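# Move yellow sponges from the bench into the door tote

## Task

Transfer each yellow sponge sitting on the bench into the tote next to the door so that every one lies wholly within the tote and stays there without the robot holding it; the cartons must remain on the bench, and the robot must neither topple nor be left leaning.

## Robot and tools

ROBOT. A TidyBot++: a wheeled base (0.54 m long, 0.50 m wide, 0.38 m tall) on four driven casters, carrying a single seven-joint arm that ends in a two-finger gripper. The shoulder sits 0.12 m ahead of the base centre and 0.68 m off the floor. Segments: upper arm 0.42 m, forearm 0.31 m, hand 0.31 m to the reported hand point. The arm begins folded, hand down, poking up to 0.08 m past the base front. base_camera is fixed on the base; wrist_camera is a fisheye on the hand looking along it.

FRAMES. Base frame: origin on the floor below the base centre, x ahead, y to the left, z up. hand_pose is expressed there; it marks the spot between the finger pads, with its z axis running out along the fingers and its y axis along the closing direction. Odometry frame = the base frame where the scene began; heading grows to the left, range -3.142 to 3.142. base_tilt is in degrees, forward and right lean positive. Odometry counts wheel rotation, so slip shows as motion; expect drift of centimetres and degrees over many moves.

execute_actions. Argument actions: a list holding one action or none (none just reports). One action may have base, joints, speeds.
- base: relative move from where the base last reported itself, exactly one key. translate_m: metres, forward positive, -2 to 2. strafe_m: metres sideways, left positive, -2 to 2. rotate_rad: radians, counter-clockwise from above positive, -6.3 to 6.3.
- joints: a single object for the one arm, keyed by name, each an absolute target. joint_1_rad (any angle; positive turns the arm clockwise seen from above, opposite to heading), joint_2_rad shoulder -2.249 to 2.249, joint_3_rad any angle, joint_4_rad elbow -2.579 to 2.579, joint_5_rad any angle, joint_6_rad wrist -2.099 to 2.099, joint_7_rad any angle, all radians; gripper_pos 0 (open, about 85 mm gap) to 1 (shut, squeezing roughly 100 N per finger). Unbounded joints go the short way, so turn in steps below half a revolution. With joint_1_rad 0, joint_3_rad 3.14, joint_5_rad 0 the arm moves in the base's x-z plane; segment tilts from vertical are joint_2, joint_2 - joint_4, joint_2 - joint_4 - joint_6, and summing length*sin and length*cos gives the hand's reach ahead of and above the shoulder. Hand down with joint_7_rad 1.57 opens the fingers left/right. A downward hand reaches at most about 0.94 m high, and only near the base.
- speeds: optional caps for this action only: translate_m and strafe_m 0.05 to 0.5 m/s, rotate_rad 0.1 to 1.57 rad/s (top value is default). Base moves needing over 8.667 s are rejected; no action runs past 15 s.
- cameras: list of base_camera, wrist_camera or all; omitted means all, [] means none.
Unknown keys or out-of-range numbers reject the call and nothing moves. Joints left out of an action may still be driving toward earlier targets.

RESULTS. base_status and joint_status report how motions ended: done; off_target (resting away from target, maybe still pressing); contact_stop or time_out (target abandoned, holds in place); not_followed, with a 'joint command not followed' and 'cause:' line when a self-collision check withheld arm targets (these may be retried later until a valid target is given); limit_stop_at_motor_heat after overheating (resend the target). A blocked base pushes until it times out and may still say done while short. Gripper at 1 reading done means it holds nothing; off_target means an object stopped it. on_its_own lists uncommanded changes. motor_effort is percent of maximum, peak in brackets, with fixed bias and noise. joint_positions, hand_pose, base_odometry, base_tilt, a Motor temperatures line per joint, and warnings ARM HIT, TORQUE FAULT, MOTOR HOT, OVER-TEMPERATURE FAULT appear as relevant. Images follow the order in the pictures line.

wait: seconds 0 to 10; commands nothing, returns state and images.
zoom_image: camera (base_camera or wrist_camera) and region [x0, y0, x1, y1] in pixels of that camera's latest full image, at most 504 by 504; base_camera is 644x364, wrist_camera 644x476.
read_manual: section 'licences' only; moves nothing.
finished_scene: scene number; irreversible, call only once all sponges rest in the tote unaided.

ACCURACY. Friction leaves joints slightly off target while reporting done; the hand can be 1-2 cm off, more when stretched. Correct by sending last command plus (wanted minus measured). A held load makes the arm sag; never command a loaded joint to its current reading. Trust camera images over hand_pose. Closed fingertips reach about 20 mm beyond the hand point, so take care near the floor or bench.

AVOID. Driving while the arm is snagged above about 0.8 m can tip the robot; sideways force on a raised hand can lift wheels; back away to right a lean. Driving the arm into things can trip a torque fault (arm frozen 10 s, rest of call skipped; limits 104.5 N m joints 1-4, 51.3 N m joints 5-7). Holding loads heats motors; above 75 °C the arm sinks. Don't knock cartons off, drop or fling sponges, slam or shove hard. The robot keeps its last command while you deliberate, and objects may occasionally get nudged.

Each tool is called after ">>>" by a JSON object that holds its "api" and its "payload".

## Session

>>> {"api": "execute_actions", "payload": {"actions": [{"joints":{"joint_2_rad":0.1,"joint_4_rad":-0.2,"joint_6_rad":-1.9,"joint_3_rad":3.14}}]}}

Scene clock: 3.33 s.
Motor temperatures (°C, as the motors report them): [28 27 28 28 38 34 40]
base_odometry: x=+0.000 y=+0.000 heading=+0.000 (m, m, rad; odometry frame)
base_tilt: forward=+0.5 right=+0.0 (deg)
base_status: not commanded
joint_positions: joint_1_rad=+0.039 joint_2_rad=+0.069 joint_3_rad=+3.118 joint_4_rad=-0.210 joint_5_rad=-0.028 joint_6_rad=-1.871 joint_7_rad=+1.580 gripper_pos=+0.000
joint_status: all done
motor_effort: joint_1_rad=-1(1) joint_2_rad=-12(15) joint_3_rad=+0(1) joint_4_rad=+8(17) joint_5_rad=+1(0) joint_6_rad=+8(8) joint_7_rad=+0(0) (%)
hand_pose: x=+0.4946 y=+0.0029 z=+1.2338 quat_wxyz=(-0.005, +0.879, +0.007, +0.476) (m; base frame)
pictures: base_camera, wrist_camera
Images, in order (width x height): base_camera 644x364, wrist_camera 644x476.

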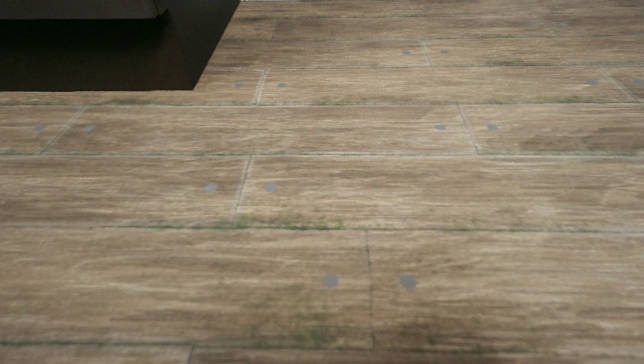

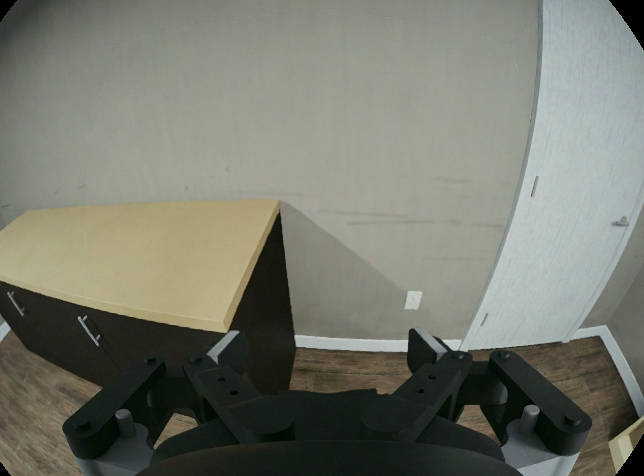

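Similar layout.

>>> {"api": "execute_actions", "payload": {"actions": [{"base":{"rotate_rad":-1.57},"joints":{"joint_1_rad":-0.6}}]}}

>>> {"api": "execute_actions", "payload": {"actions": [{"joints":{"joint_1_rad":1.57}}], "cameras": ["wrist_camera"]}}

Scene clock: 5.77 s.
Motor temperatures (°C, as the motors report them): [28 27 28 28 38 34 40]
base_odometry: x=+0.000 y=+0.000 heading=-1.569 (m, m, rad; odometry frame)
base_tilt: forward=+0.5 right=-0.2 (deg)
base_status: done
joint_positions: joint_1_rad=-0.575 joint_2_rad=+0.081 joint_3_rad=+3.123 joint_4_rad=-0.210 joint_5_rad=-0.028 joint_6_rad=-1.871 joint_7_rad=+1.580 gripper_pos=+0.000
joint_status: all done
motor_effort: joint_1_rad=-1(1) joint_2_rad=-12(15) joint_3_rad=+1(0) joint_4_rad=+8(8) joint_5_rad=+1(2) joint_6_rad=+8(8) joint_7_rad=+0(0) (%)
hand_pose: x=+0.4313 y=+0.2212 z=+1.2290 quat_wxyz=(-0.146, +0.840, +0.271, +0.448) (m; base frame)
pictures: base_camera, wrist_camera
Images, in order (width x height): base_camera 644x364, wrist_camera 644x476.

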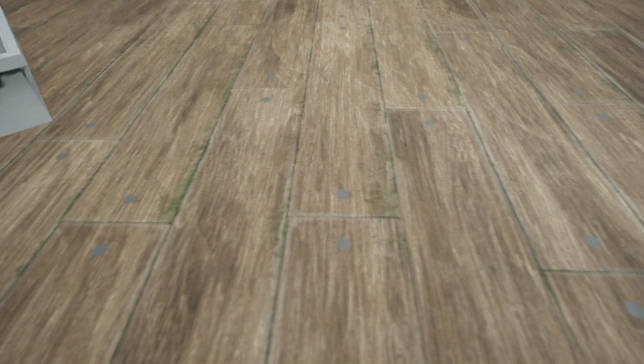

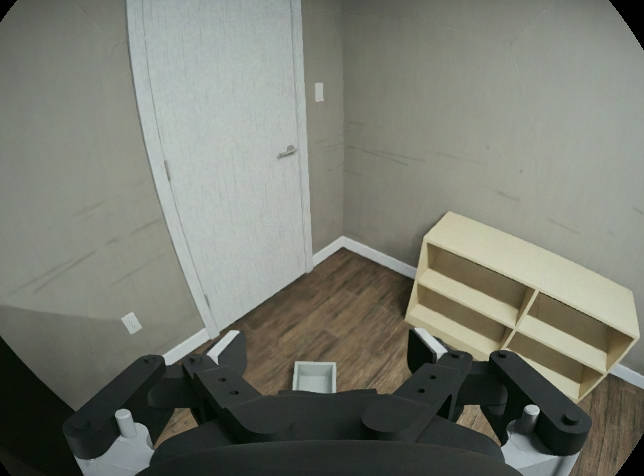

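Scene clock: 9.00 s.
Motor temperatures (°C, as the motors report them): [28 27 28 28 38 34 40]
base_odometry: x=+0.000 y=+0.000 heading=-1.569 (m, m, rad; odometry frame)
base_tilt: forward=+0.5 right=+0.0 (deg)
base_status: not commanded
joint_positions: joint_1_rad=+1.546 joint_2_rad=+0.081 joint_3_rad=+3.123 joint_4_rad=-0.210 joint_5_rad=-0.028 joint_6_rad=-1.871 joint_7_rad=+1.580 gripper_pos=+0.000
joint_status: all done
motor_effort: joint_1_rad=-1(1) joint_2_rad=-12(14) joint_3_rad=+0(0) joint_4_rad=+8(8) joint_5_rad=+0(0) joint_6_rad=+7(8) joint_7_rad=+0(0) (%)
hand_pose: x=+0.1444 y=-0.3818 z=+1.2290 quat_wxyz=(+0.319, +0.647, -0.600, +0.346) (m; base frame)
pictures: wrist_camera
Images, in order (width x height): wrist_camera 644x476.

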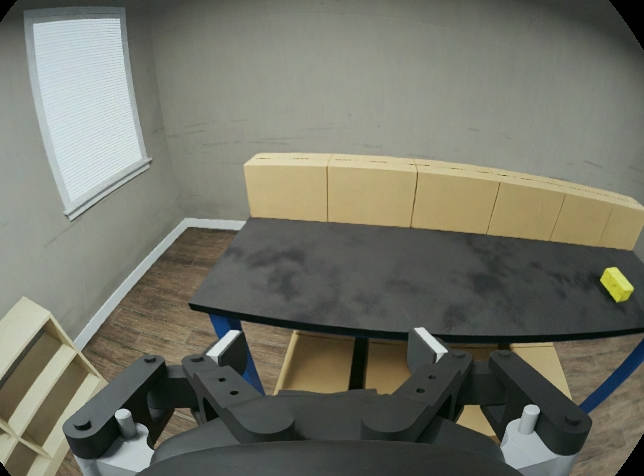

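>>> {"api": "execute_actions", "payload": {"actions": [{"base":{"translate_m":-1.9},"joints":{"joint_1_rad":1.0}}]}}

Scene clock: 14.30 s.
Motor temperatures (°C, as the motors report them): [28 27 28 28 38 34 40]
base_odometry: x=-0.001 y=+1.900 heading=-1.570 (m, m, rad; odometry frame)
base_tilt: forward=+0.5 right=+0.0 (deg)
base_status: done
joint_positions: joint_1_rad=+1.023 joint_2_rad=+0.081 joint_3_rad=+3.123 joint_4_rad=-0.209 joint_5_rad=-0.028 joint_6_rad=-1.871 joint_7_rad=+1.580 gripper_pos=+0.000
joint_status: all done
motor_effort: joint_1_rad=-1(0) joint_2_rad=-13(15) joint_3_rad=+0(2) joint_4_rad=+8(8) joint_5_rad=+0(2) joint_6_rad=+8(8) joint_7_rad=+0(0) (%)
hand_pose: x=+0.3315 y=-0.3181 z=+1.2290 quat_wxyz=(+0.219, +0.780, -0.413, +0.417) (m; base frame)
pictures: base_camera, wrist_camera
Images, in order (width x height): base_camera 644x364, wrist_camera 644x476.

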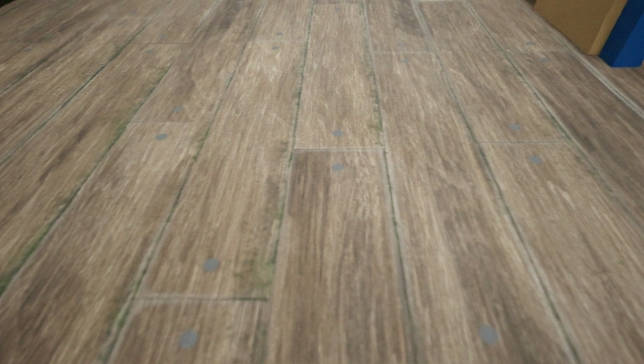

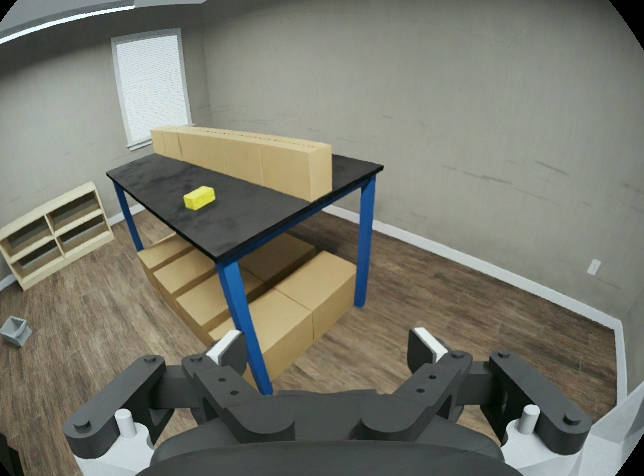

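>>> {"api": "execute_actions", "payload": {"actions": [{"base":{"rotate_rad":-0.05},"joints":{"joint_1_rad":-0.02,"joint_2_rad":0.35,"joint_3_rad":3.16,"joint_4_rad":-0.8,"joint_5_rad":0.02,"joint_6_rad":-1.0}}], "cameras": []}}

>>> {"api": "execute_actions", "payload": {"actions": [{"base":{"strafe_m":-1.2}}]}}

Scene clock: 16.97 s.
Motor temperatures (°C, as the motors report them): [28 27 28 28 38 34 40]
base_odometry: x=-0.001 y=+1.900 heading=-1.620 (m, m, rad; odometry frame)
base_tilt: forward=+0.5 right=+0.0 (deg)
base_status: done
joint_positions: joint_1_rad=-0.003 joint_2_rad=+0.329 joint_3_rad=+3.140 joint_4_rad=-0.789 joint_5_rad=-0.011 joint_6_rad=-1.028 joint_7_rad=+1.580 gripper_pos=+0.000
joint_status: all done
motor_effort: joint_1_rad=+0(2) joint_2_rad=-35(36) joint_3_rad=+0(1) joint_4_rad=+18(18) joint_5_rad=+1(1) joint_6_rad=+8(8) joint_7_rad=+0(0) (%)
hand_pose: x=+0.7986 y=+0.0072 z=+1.0481 quat_wxyz=(-0.005, +0.879, +0.006, +0.477) (m; base frame)
pictures: none
No camera images: the call's "cameras" was empty. Leave "cameras" out to get every camera's image.

Scene clock: 20.73 s.
Motor temperatures (°C, as the motors report them): [28 27 28 28 38 34 40]
base_odometry: x=-1.199 y=+1.960 heading=-1.620 (m, m, rad; odometry frame)
base_tilt: forward=+0.5 right=-0.1 (deg)
base_status: done
joint_positions: joint_1_rad=-0.008 joint_2_rad=+0.329 joint_3_rad=+3.147 joint_4_rad=-0.790 joint_5_rad=-0.007 joint_6_rad=-1.028 joint_7_rad=+1.580 gripper_pos=+0.000
joint_status: not commanded
motor_effort: joint_1_rad=-2(3) joint_2_rad=-34(36) joint_3_rad=+0(2) joint_4_rad=+18(18) joint_5_rad=+0(0) joint_6_rad=+8(8) joint_7_rad=+0(0) (%)
hand_pose: x=+0.7988 y=+0.0058 z=+1.0480 quat_wxyz=(-0.001, +0.879, +0.006, +0.477) (m; base frame)
pictures: base_camera, wrist_camera
Images, in order (width x height): base_camera 644x364, wrist_camera 644x476.

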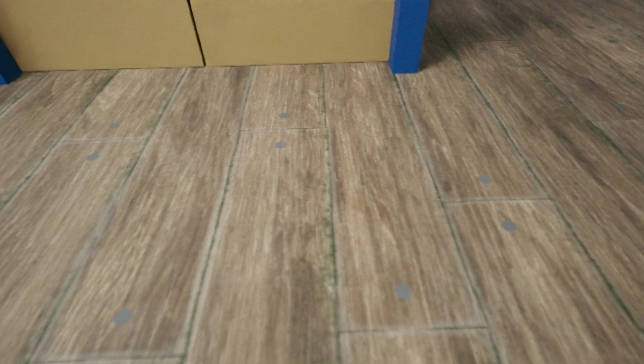

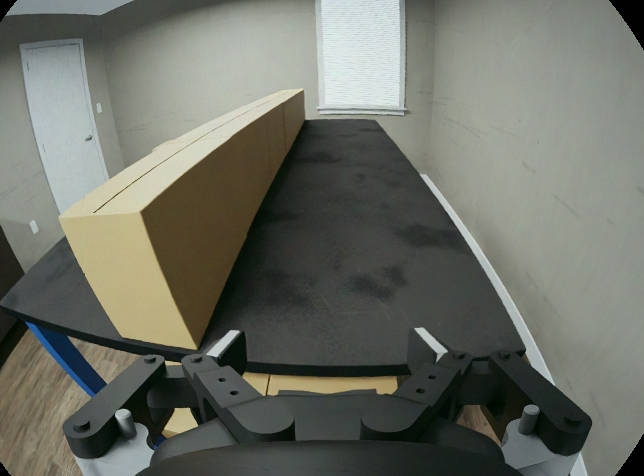

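None behind.

>>> {"api": "execute_actions", "payload": {"actions": [{"base":{"strafe_m":0.44}}], "cameras": []}}

>>> {"api": "execute_actions", "payload": {"actions": [{"base":{"translate_m":0.2}}]}}

Scene clock: 23.20 s.
Motor temperatures (°C, as the motors report them): [28 27 28 28 38 34 40]
base_odometry: x=-0.760 y=+1.938 heading=-1.621 (m, m, rad; odometry frame)
base_tilt: forward=+0.5 right=-0.1 (deg)
base_status: done
joint_positions: joint_1_rad=-0.016 joint_2_rad=+0.330 joint_3_rad=+3.152 joint_4_rad=-0.792 joint_5_rad=-0.005 joint_6_rad=-1.025 joint_7_rad=+1.580 gripper_pos=+0.000
joint_status: not commanded
motor_effort: joint_1_rad=-1(5) joint_2_rad=-35(36) joint_3_rad=+1(2) joint_4_rad=+18(18) joint_5_rad=+0(0) joint_6_rad=+7(8) joint_7_rad=+0(1) (%)
hand_pose: x=+0.7997 y=+0.0081 z=+1.0465 quat_wxyz=(+0.000, +0.879, +0.007, +0.477) (m; base frame)
pictures: none
No camera images: the call's "cameras" was empty. Leave "cameras" out to get every camera's image.

Scene clock: 24.73 s.
Motor temperatures (°C, as the motors report them): [28 27 28 28 38 34 40]
base_odometry: x=-0.770 y=+1.738 heading=-1.620 (m, m, rad; odometry frame)
base_tilt: forward=+0.5 right=-0.1 (deg)
base_status: done
joint_positions: joint_1_rad=-0.016 joint_2_rad=+0.343 joint_3_rad=+3.152 joint_4_rad=-0.794 joint_5_rad=-0.005 joint_6_rad=-1.024 joint_7_rad=+1.580 gripper_pos=+0.000
joint_status: not commanded
motor_effort: joint_1_rad=-2(3) joint_2_rad=-37(38) joint_3_rad=+0(0) joint_4_rad=+18(19) joint_5_rad=+0(0) joint_6_rad=+8(8) joint_7_rad=+0(1) (%)
hand_pose: x=+0.8046 y=+0.0082 z=+1.0368 quat_wxyz=(+0.000, +0.882, +0.007, +0.471) (m; base frame)
pictures: base_camera, wrist_camera
Images, in order (width x height): base_camera 644x364, wrist_camera 644x476.

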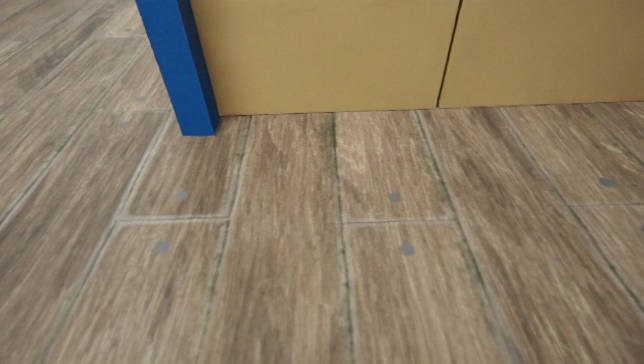

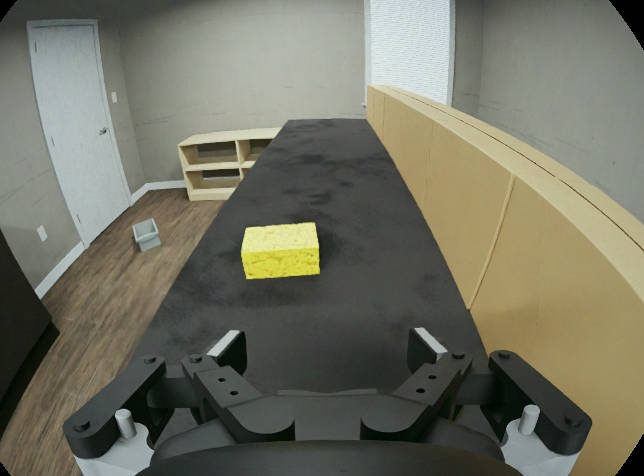

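>>> {"api": "execute_actions", "payload": {"actions": [{"base":{"strafe_m":0.8},"joints":{"joint_2_rad":0.0}}], "cameras": []}}

>>> {"api": "execute_actions", "payload": {"actions": [{"base":{"translate_m":1.05},"joints":{"joint_4_rad":-1.1,"joint_6_rad":-1.2}}], "cameras": []}}

>>> {"api": "execute_actions", "payload": {"actions": [{"base":{"rotate_rad":-1.57}}]}}

Scene clock: 28.03 s.
Motor temperatures (°C, as the motors report them): [28 27 28 28 38 34 40]
base_odometry: x=+0.030 y=+1.698 heading=-1.621 (m, m, rad; odometry frame)
base_tilt: forward=+0.5 right=-0.1 (deg)
base_status: done
joint_positions: joint_1_rad=-0.016 joint_2_rad=-0.009 joint_3_rad=+3.152 joint_4_rad=-0.796 joint_5_rad=-0.004 joint_6_rad=-1.024 joint_7_rad=+1.580 gripper_pos=+0.000
joint_status: all done
motor_effort: joint_1_rad=-1(4) joint_2_rad=-18(39) joint_3_rad=+1(2) joint_4_rad=+15(19) joint_5_rad=+1(0) joint_6_rad=+9(9) joint_7_rad=+0(0) (%)
hand_pose: x=+0.6405 y=+0.0052 z=+1.2500 quat_wxyz=(-0.001, +0.787, +0.006, +0.617) (m; base frame)
pictures: none
No camera images: the call's "cameras" was empty. Leave "cameras" out to get every camera's image.

Scene clock: 31.50 s.
Motor temperatures (°C, as the motors report them): [28 27 28 28 38 34 40]
base_odometry: x=-0.022 y=+0.649 heading=-1.620 (m, m, rad; odometry frame)
base_tilt: forward=+0.5 right=+0.0 (deg)
base_status: done
joint_positions: joint_1_rad=-0.016 joint_2_rad=-0.007 joint_3_rad=+3.152 joint_4_rad=-1.094 joint_5_rad=-0.004 joint_6_rad=-1.175 joint_7_rad=+1.580 gripper_pos=+0.000
joint_status: all done
motor_effort: joint_1_rad=-1(2) joint_2_rad=-22(24) joint_3_rad=+1(1) joint_4_rad=+17(18) joint_5_rad=+1(0) joint_6_rad=+7(9) joint_7_rad=+0(0) (%)
hand_pose: x=+0.6344 y=+0.0053 z=+1.0501 quat_wxyz=(-0.001, +0.905, +0.007, +0.426) (m; base frame)
pictures: none
No camera images: the call's "cameras" was empty. Leave "cameras" out to get every camera's image.

Scene clock: 33.80 s.
Motor temperatures (°C, as the motors report them): [28 27 28 28 38 34 40]
base_odometry: x=-0.022 y=+0.649 heading=+3.093 (m, m, rad; odometry frame)
base_tilt: forward=+0.6 right=+0.0 (deg)
base_status: done
joint_positions: joint_1_rad=-0.016 joint_2_rad=-0.006 joint_3_rad=+3.158 joint_4_rad=-1.094 joint_5_rad=-0.004 joint_6_rad=-1.175 joint_7_rad=+1.580 gripper_pos=+0.000
joint_status: not commanded
motor_effort: joint_1_rad=-1(2) joint_2_rad=-20(24) joint_3_rad=+1(4) joint_4_rad=+17(17) joint_5_rad=+1(2) joint_6_rad=+7(7) joint_7_rad=+0(0) (%)
hand_pose: x=+0.6346 y=+0.0020 z=+1.0500 quat_wxyz=(+0.000, +0.905, +0.004, +0.425) (m; base frame)
pictures: base_camera, wrist_camera
Images, in order (width x height): base_camera 644x364, wrist_camera 644x476.

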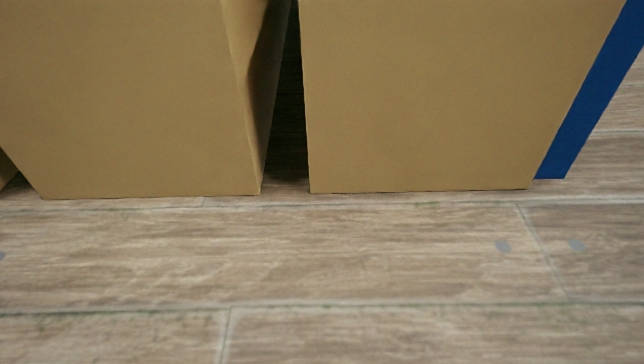

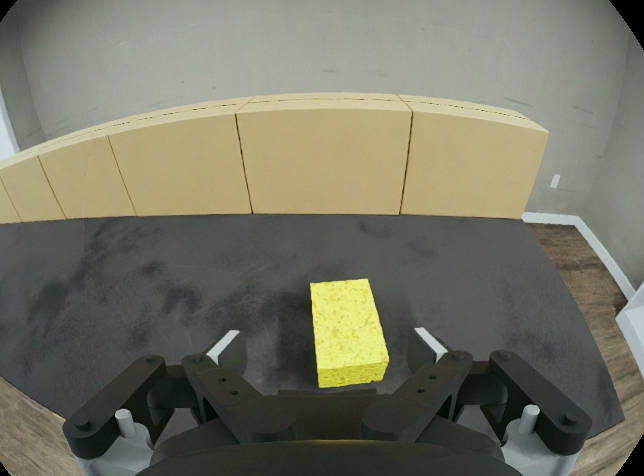

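>>> {"api": "execute_actions", "payload": {"actions": [{"base":{"strafe_m":-0.022},"joints":{"joint_2_rad":0.15,"joint_4_rad":-1.22,"joint_6_rad":-0.88}}], "cameras": ["wrist_camera"]}}

Scene clock: 35.17 s.
Motor temperatures (°C, as the motors report them): [28 27 28 28 38 34 40]
base_odometry: x=-0.021 y=+0.671 heading=+3.092 (m, m, rad; odometry frame)
base_tilt: forward=+0.4 right=-0.1 (deg)
base_status: done
joint_positions: joint_1_rad=-0.016 joint_2_rad=+0.151 joint_3_rad=+3.160 joint_4_rad=-1.218 joint_5_rad=-0.004 joint_6_rad=-0.906 joint_7_rad=+1.580 gripper_pos=+0.000
joint_status: all done
motor_effort: joint_1_rad=+0(1) joint_2_rad=-28(34) joint_3_rad=+1(3) joint_4_rad=+18(20) joint_5_rad=+1(0) joint_6_rad=+7(8) joint_7_rad=+0(0) (%)
hand_pose: x=+0.7279 y=+0.0017 z=+0.9592 quat_wxyz=(+0.002, +0.908, +0.003, +0.420) (m; base frame)
pictures: wrist_camera
Images, in order (width x height): wrist_camera 644x476.

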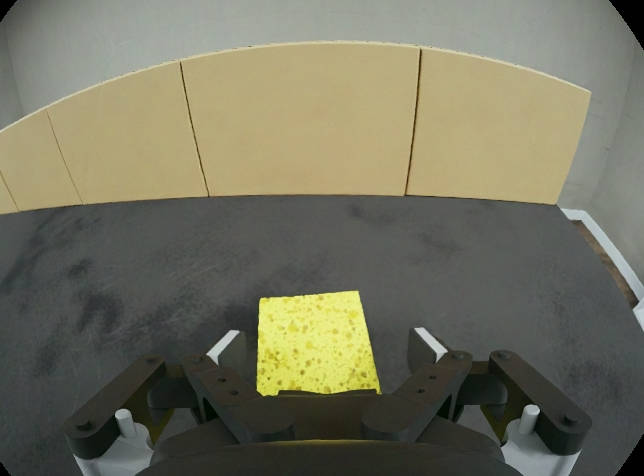

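>>> {"api": "execute_actions", "payload": {"actions": [{"base":{"strafe_m":0.006},"joints":{"joint_4_rad":-1.29}}], "cameras": ["wrist_camera"]}}

>>> {"api": "execute_actions", "payload": {"actions": [{"joints":{"gripper_pos":1}}], "cameras": []}}

>>> {"api": "execute_actions", "payload": {"actions": [{"joints":{"joint_2_rad":-0.3}}], "cameras": ["wrist_camera"]}}

>>> {"api": "execute_actions", "payload": {"actions": [{"base":{"strafe_m":0.65}}], "cameras": []}}

>>> {"api": "execute_actions", "payload": {"actions": [{"base":{"rotate_rad":2.15}}]}}

Scene clock: 36.30 s.
Motor temperatures (°C, as the motors report them): [28 27 28 28 38 34 40]
base_odometry: x=-0.021 y=+0.665 heading=+3.093 (m, m, rad; odometry frame)
base_tilt: forward=+0.5 right=-0.1 (deg)
base_status: done
joint_positions: joint_1_rad=-0.017 joint_2_rad=+0.151 joint_3_rad=+3.160 joint_4_rad=-1.286 joint_5_rad=-0.003 joint_6_rad=-0.906 joint_7_rad=+1.580 gripper_pos=+0.000
joint_status: all done
motor_effort: joint_1_rad=-1(4) joint_2_rad=-28(30) joint_3_rad=+1(3) joint_4_rad=+18(20) joint_5_rad=+1(1) joint_6_rad=+7(7) joint_7_rad=+0(0) (%)
hand_pose: x=+0.7171 y=+0.0020 z=+0.9222 quat_wxyz=(+0.002, +0.921, +0.004, +0.389) (m; base frame)
pictures: wrist_camera
Images, in order (width x height): wrist_camera 644x476.

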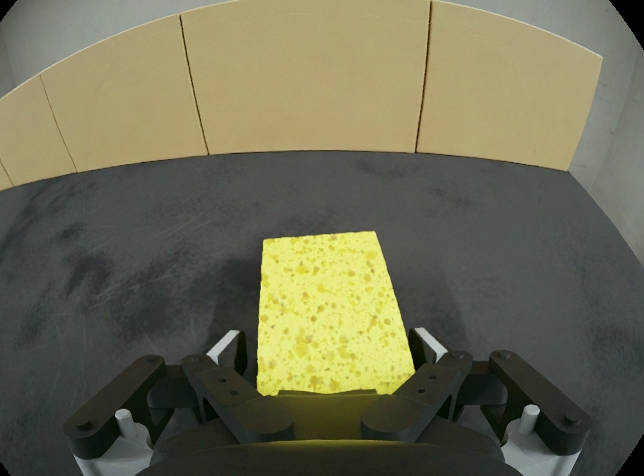

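Scene clock: 37.40 s.
Motor temperatures (°C, as the motors report them): [28 27 28 28 38 34 40]
base_odometry: x=-0.021 y=+0.665 heading=+3.093 (m, m, rad; odometry frame)
base_tilt: forward=+0.5 right=+0.0 (deg)
base_status: not commanded
joint_positions: joint_1_rad=-0.017 joint_2_rad=+0.150 joint_3_rad=+3.160 joint_4_rad=-1.286 joint_5_rad=-0.003 joint_6_rad=-0.902 joint_7_rad=+1.580 gripper_pos=+0.370
joint_status: gripper_pos off_target (ended at +0.370, target +1.000)
motor_effort: joint_1_rad=+0(1) joint_2_rad=-27(29) joint_3_rad=+0(1) joint_4_rad=+18(19) joint_5_rad=+1(1) joint_6_rad=+7(7) joint_7_rad=+0(0) (%)
hand_pose: x=+0.7176 y=+0.0020 z=+0.9243 quat_wxyz=(+0.002, +0.920, +0.004, +0.391) (m; base frame)
pictures: none
No camera images: the call's "cameras" was empty. Leave "cameras" out to get every camera's image.

Scene clock: 39.03 s.
Motor temperatures (°C, as the motors report them): [28 27 28 28 38 34 40]
base_odometry: x=-0.021 y=+0.665 heading=+3.093 (m, m, rad; odometry frame)
base_tilt: forward=+0.5 right=-0.1 (deg)
base_status: not commanded
joint_positions: joint_1_rad=-0.017 joint_2_rad=-0.298 joint_3_rad=+3.160 joint_4_rad=-1.288 joint_5_rad=-0.003 joint_6_rad=-0.902 joint_7_rad=+1.580 gripper_pos=+0.370
joint_status: all done
motor_effort: joint_1_rad=-1(1) joint_2_rad=-9(32) joint_3_rad=+1(1) joint_4_rad=+17(20) joint_5_rad=+1(1) joint_6_rad=+9(9) joint_7_rad=+0(0) (%)
hand_pose: x=+0.5538 y=-0.0007 z=+1.1583 quat_wxyz=(-0.001, +0.811, +0.002, +0.585) (m; base frame)
pictures: wrist_camera
Images, in order (width x height): wrist_camera 644x476.

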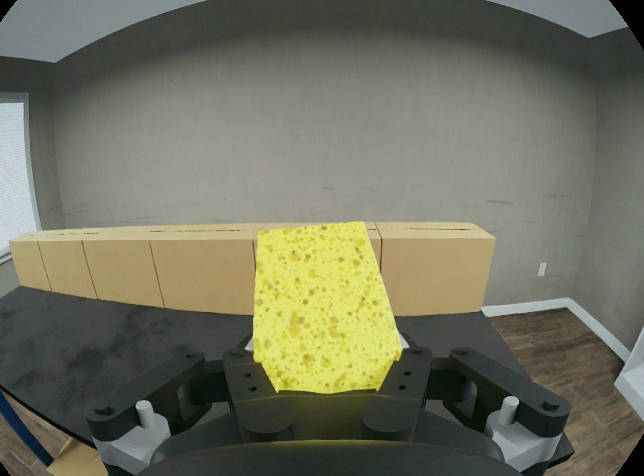

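Scene clock: 41.73 s.
Motor temperatures (°C, as the motors report them): [28 27 28 28 38 34 40]
base_odometry: x=-0.054 y=+0.016 heading=+3.093 (m, m, rad; odometry frame)
base_tilt: forward=+0.5 right=-0.2 (deg)
base_status: done
joint_positions: joint_1_rad=-0.017 joint_2_rad=-0.298 joint_3_rad=+3.160 joint_4_rad=-1.288 joint_5_rad=-0.003 joint_6_rad=-0.902 joint_7_rad=+1.580 gripper_pos=+0.370
joint_status: not commanded
motor_effort: joint_1_rad=+0(0) joint_2_rad=-9(10) joint_3_rad=+2(3) joint_4_rad=+17(18) joint_5_rad=+1(0) joint_6_rad=+9(9) joint_7_rad=+0(0) (%)
hand_pose: x=+0.5538 y=-0.0009 z=+1.1583 quat_wxyz=(-0.001, +0.811, +0.002, +0.585) (m; base frame)
pictures: none
No camera images: the call's "cameras" was empty. Leave "cameras" out to get every camera's image.

Scene clock: 44.40 s.
Motor temperatures (°C, as the motors report them): [28 27 28 28 38 34 40]
base_odometry: x=-0.054 y=+0.016 heading=-1.041 (m, m, rad; odometry frame)
base_tilt: forward=+0.5 right=+0.0 (deg)
base_status: done
joint_positions: joint_1_rad=-0.017 joint_2_rad=-0.298 joint_3_rad=+3.160 joint_4_rad=-1.288 joint_5_rad=-0.003 joint_6_rad=-0.902 joint_7_rad=+1.580 gripper_pos=+0.370
joint_status: not commanded
motor_effort: joint_1_rad=-1(2) joint_2_rad=-8(11) joint_3_rad=+1(2) joint_4_rad=+17(18) joint_5_rad=+0(1) joint_6_rad=+9(9) joint_7_rad=+0(0) (%)
hand_pose: x=+0.5538 y=-0.0009 z=+1.1583 quat_wxyz=(-0.001, +0.811, +0.002, +0.585) (m; base frame)
pictures: base_camera, wrist_camera
Images, in order (width x height): base_camera 644x364, wrist_camera 644x476.

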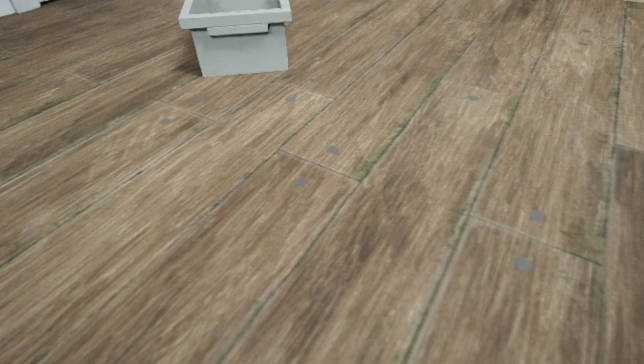

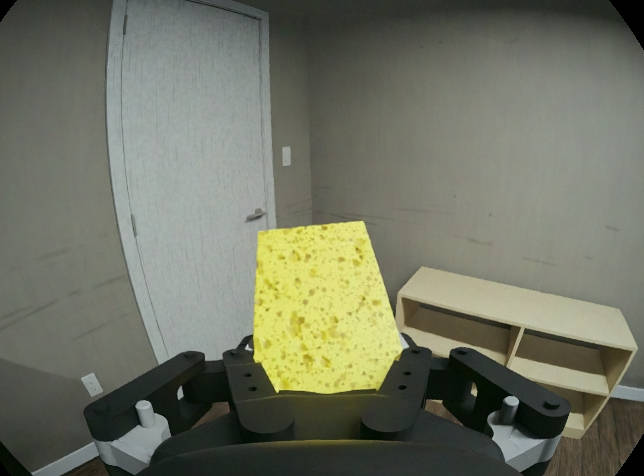

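>>> {"api": "execute_actions", "payload": {"actions": [{"base":{"rotate_rad":0.14}}], "cameras": []}}

>>> {"api": "execute_actions", "payload": {"actions": [{"base":{"translate_m":0.13},"joints":{"joint_2_rad":1.55,"joint_4_rad":-1.3,"joint_6_rad":0.56}}]}}

Scene clock: 45.43 s.
Motor temperatures (°C, as the motors report them): [28 27 28 28 38 34 40]
base_odometry: x=-0.054 y=+0.016 heading=-0.902 (m, m, rad; odometry frame)
base_tilt: forward=+0.4 right=-0.1 (deg)
base_status: done
joint_positions: joint_1_rad=-0.017 joint_2_rad=-0.298 joint_3_rad=+3.159 joint_4_rad=-1.288 joint_5_rad=-0.003 joint_6_rad=-0.902 joint_7_rad=+1.580 gripper_pos=+0.370
joint_status: not commanded
motor_effort: joint_1_rad=-1(2) joint_2_rad=-8(9) joint_3_rad=+1(3) joint_4_rad=+17(18) joint_5_rad=+1(0) joint_6_rad=+9(9) joint_7_rad=+0(0) (%)
hand_pose: x=+0.5538 y=-0.0005 z=+1.1583 quat_wxyz=(-0.001, +0.811, +0.002, +0.585) (m; base frame)
pictures: none
No camera images: the call's "cameras" was empty. Leave "cameras" out to get every camera's image.

Scene clock: 48.43 s.
Motor temperatures (°C, as the motors report them): [28 27 28 28 38 34 40]
base_odometry: x=+0.027 y=-0.086 heading=-0.901 (m, m, rad; odometry frame)
base_tilt: forward=+0.5 right=-0.1 (deg)
base_status: done
joint_positions: joint_1_rad=-0.017 joint_2_rad=+1.536 joint_3_rad=+3.159 joint_4_rad=-1.298 joint_5_rad=-0.003 joint_6_rad=+0.529 joint_7_rad=+1.580 gripper_pos=+0.370
joint_status: all done
motor_effort: joint_1_rad=-1(1) joint_2_rad=-51(60) joint_3_rad=+0(1) joint_4_rad=+8(18) joint_5_rad=+0(1) joint_6_rad=+7(9) joint_7_rad=+0(0) (%)
hand_pose: x=+0.8663 y=+0.0041 z=+0.1886 quat_wxyz=(+0.007, +0.913, +0.014, +0.407) (m; base frame)
pictures: base_camera, wrist_camera
Images, in order (width x height): base_camera 644x364, wrist_camera 644x476.

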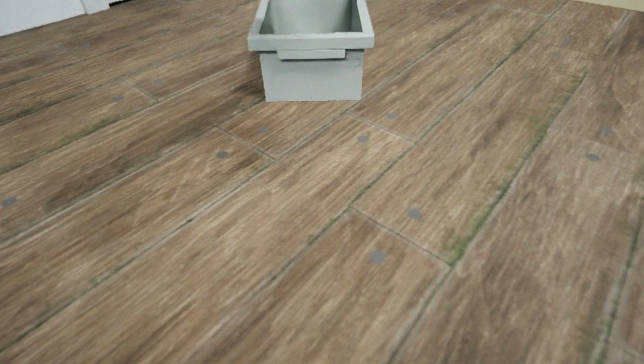

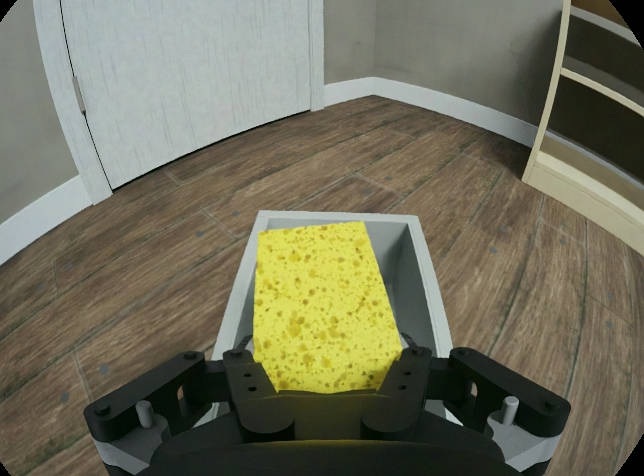

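>>> {"api": "execute_actions", "payload": {"actions": [{"base":{"translate_m":0.03},"joints":{"joint_2_rad":1.72,"joint_4_rad":-1.15}}]}}

>>> {"api": "execute_actions", "payload": {"actions": [{"joints":{"gripper_pos":0.15}}], "cameras": []}}

>>> {"api": "execute_actions", "payload": {"actions": [{"joints":{"joint_2_rad":1.2,"joint_4_rad":-1.6,"joint_6_rad":0.2}}]}}

Scene clock: 50.07 s.
Motor temperatures (°C, as the motors report them): [28 27 28 28 38 34 40]
base_odometry: x=+0.046 y=-0.110 heading=-0.900 (m, m, rad; odometry frame)
base_tilt: forward=+0.5 right=-0.1 (deg)
base_status: done
joint_positions: joint_1_rad=-0.017 joint_2_rad=+1.713 joint_3_rad=+3.159 joint_4_rad=-1.158 joint_5_rad=-0.003 joint_6_rad=+0.534 joint_7_rad=+1.580 gripper_pos=+0.370
joint_status: all done
motor_effort: joint_1_rad=-1(2) joint_2_rad=-50(55) joint_3_rad=+0(1) joint_4_rad=+7(9) joint_5_rad=+1(0) joint_6_rad=+7(8) joint_7_rad=+0(0) (%)
hand_pose: x=+0.8436 y=+0.0046 z=+0.1030 quat_wxyz=(+0.006, +0.920, +0.015, +0.391) (m; base frame)
pictures: base_camera, wrist_camera
Images, in order (width x height): base_camera 644x364, wrist_camera 644x476.

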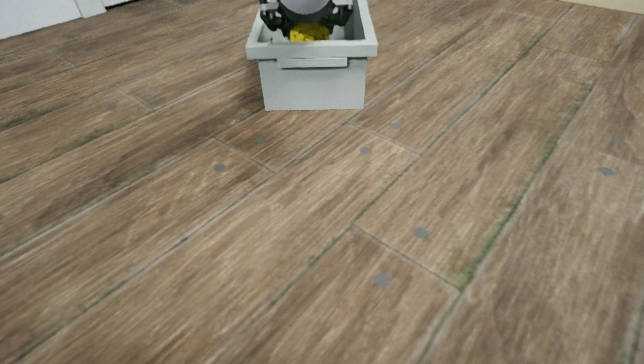

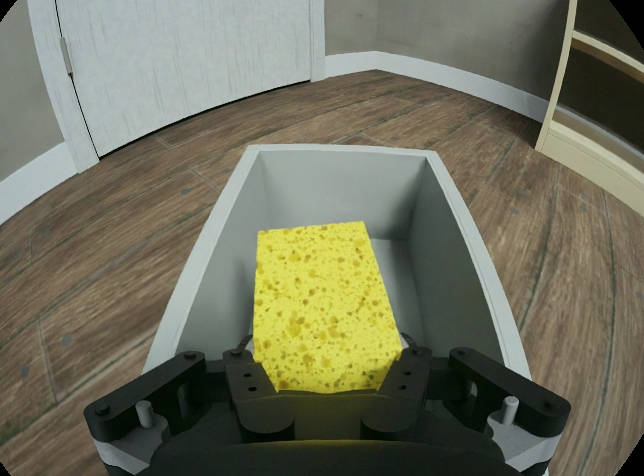

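Scene clock: 51.10 s.
Motor temperatures (°C, as the motors report them): [28 27 28 28 38 34 40]
base_odometry: x=+0.046 y=-0.110 heading=-0.900 (m, m, rad; odometry frame)
base_tilt: forward=+0.5 right=-0.1 (deg)
base_status: not commanded
joint_positions: joint_1_rad=-0.017 joint_2_rad=+1.713 joint_3_rad=+3.159 joint_4_rad=-1.158 joint_5_rad=-0.003 joint_6_rad=+0.534 joint_7_rad=+1.580 gripper_pos=+0.150
joint_status: all done
motor_effort: joint_1_rad=-2(0) joint_2_rad=-51(50) joint_3_rad=+0(0) joint_4_rad=+8(8) joint_5_rad=+1(0) joint_6_rad=+7(7) joint_7_rad=+0(0) (%)
hand_pose: x=+0.8436 y=+0.0046 z=+0.1030 quat_wxyz=(+0.006, +0.920, +0.015, +0.391) (m; base frame)
pictures: none
No camera images: the call's "cameras" was empty. Leave "cameras" out to get every camera's image.

Scene clock: 52.87 s.
Motor temperatures (°C, as the motors report them): [28 27 28 28 38 34 40]
base_odometry: x=+0.046 y=-0.110 heading=-0.900 (m, m, rad; odometry frame)
base_tilt: forward=+0.6 right=-0.1 (deg)
base_status: not commanded
joint_positions: joint_1_rad=-0.017 joint_2_rad=+1.214 joint_3_rad=+3.159 joint_4_rad=-1.590 joint_5_rad=-0.003 joint_6_rad=+0.228 joint_7_rad=+1.580 gripper_pos=+0.150
joint_status: all done
motor_effort: joint_1_rad=-2(1) joint_2_rad=-48(53) joint_3_rad=+0(0) joint_4_rad=+7(9) joint_5_rad=+1(0) joint_6_rad=+6(8) joint_7_rad=+0(0) (%)
hand_pose: x=+0.7843 y=+0.0013 z=+0.2690 quat_wxyz=(+0.008, +0.960, +0.010, +0.279) (m; base frame)
pictures: base_camera, wrist_camera
Images, in order (width x height): base_camera 644x364, wrist_camera 644x476.

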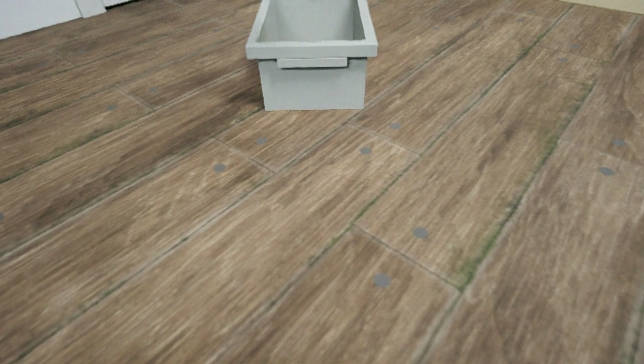

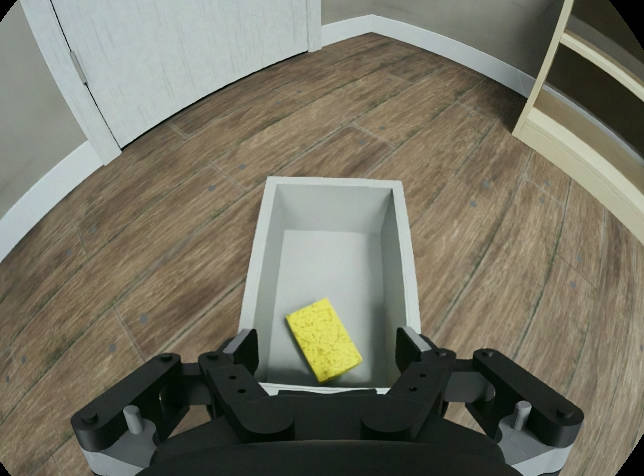

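>>> {"api": "finished_scene", "payload": {"scene": 2}}

The scene is finished: the task was done.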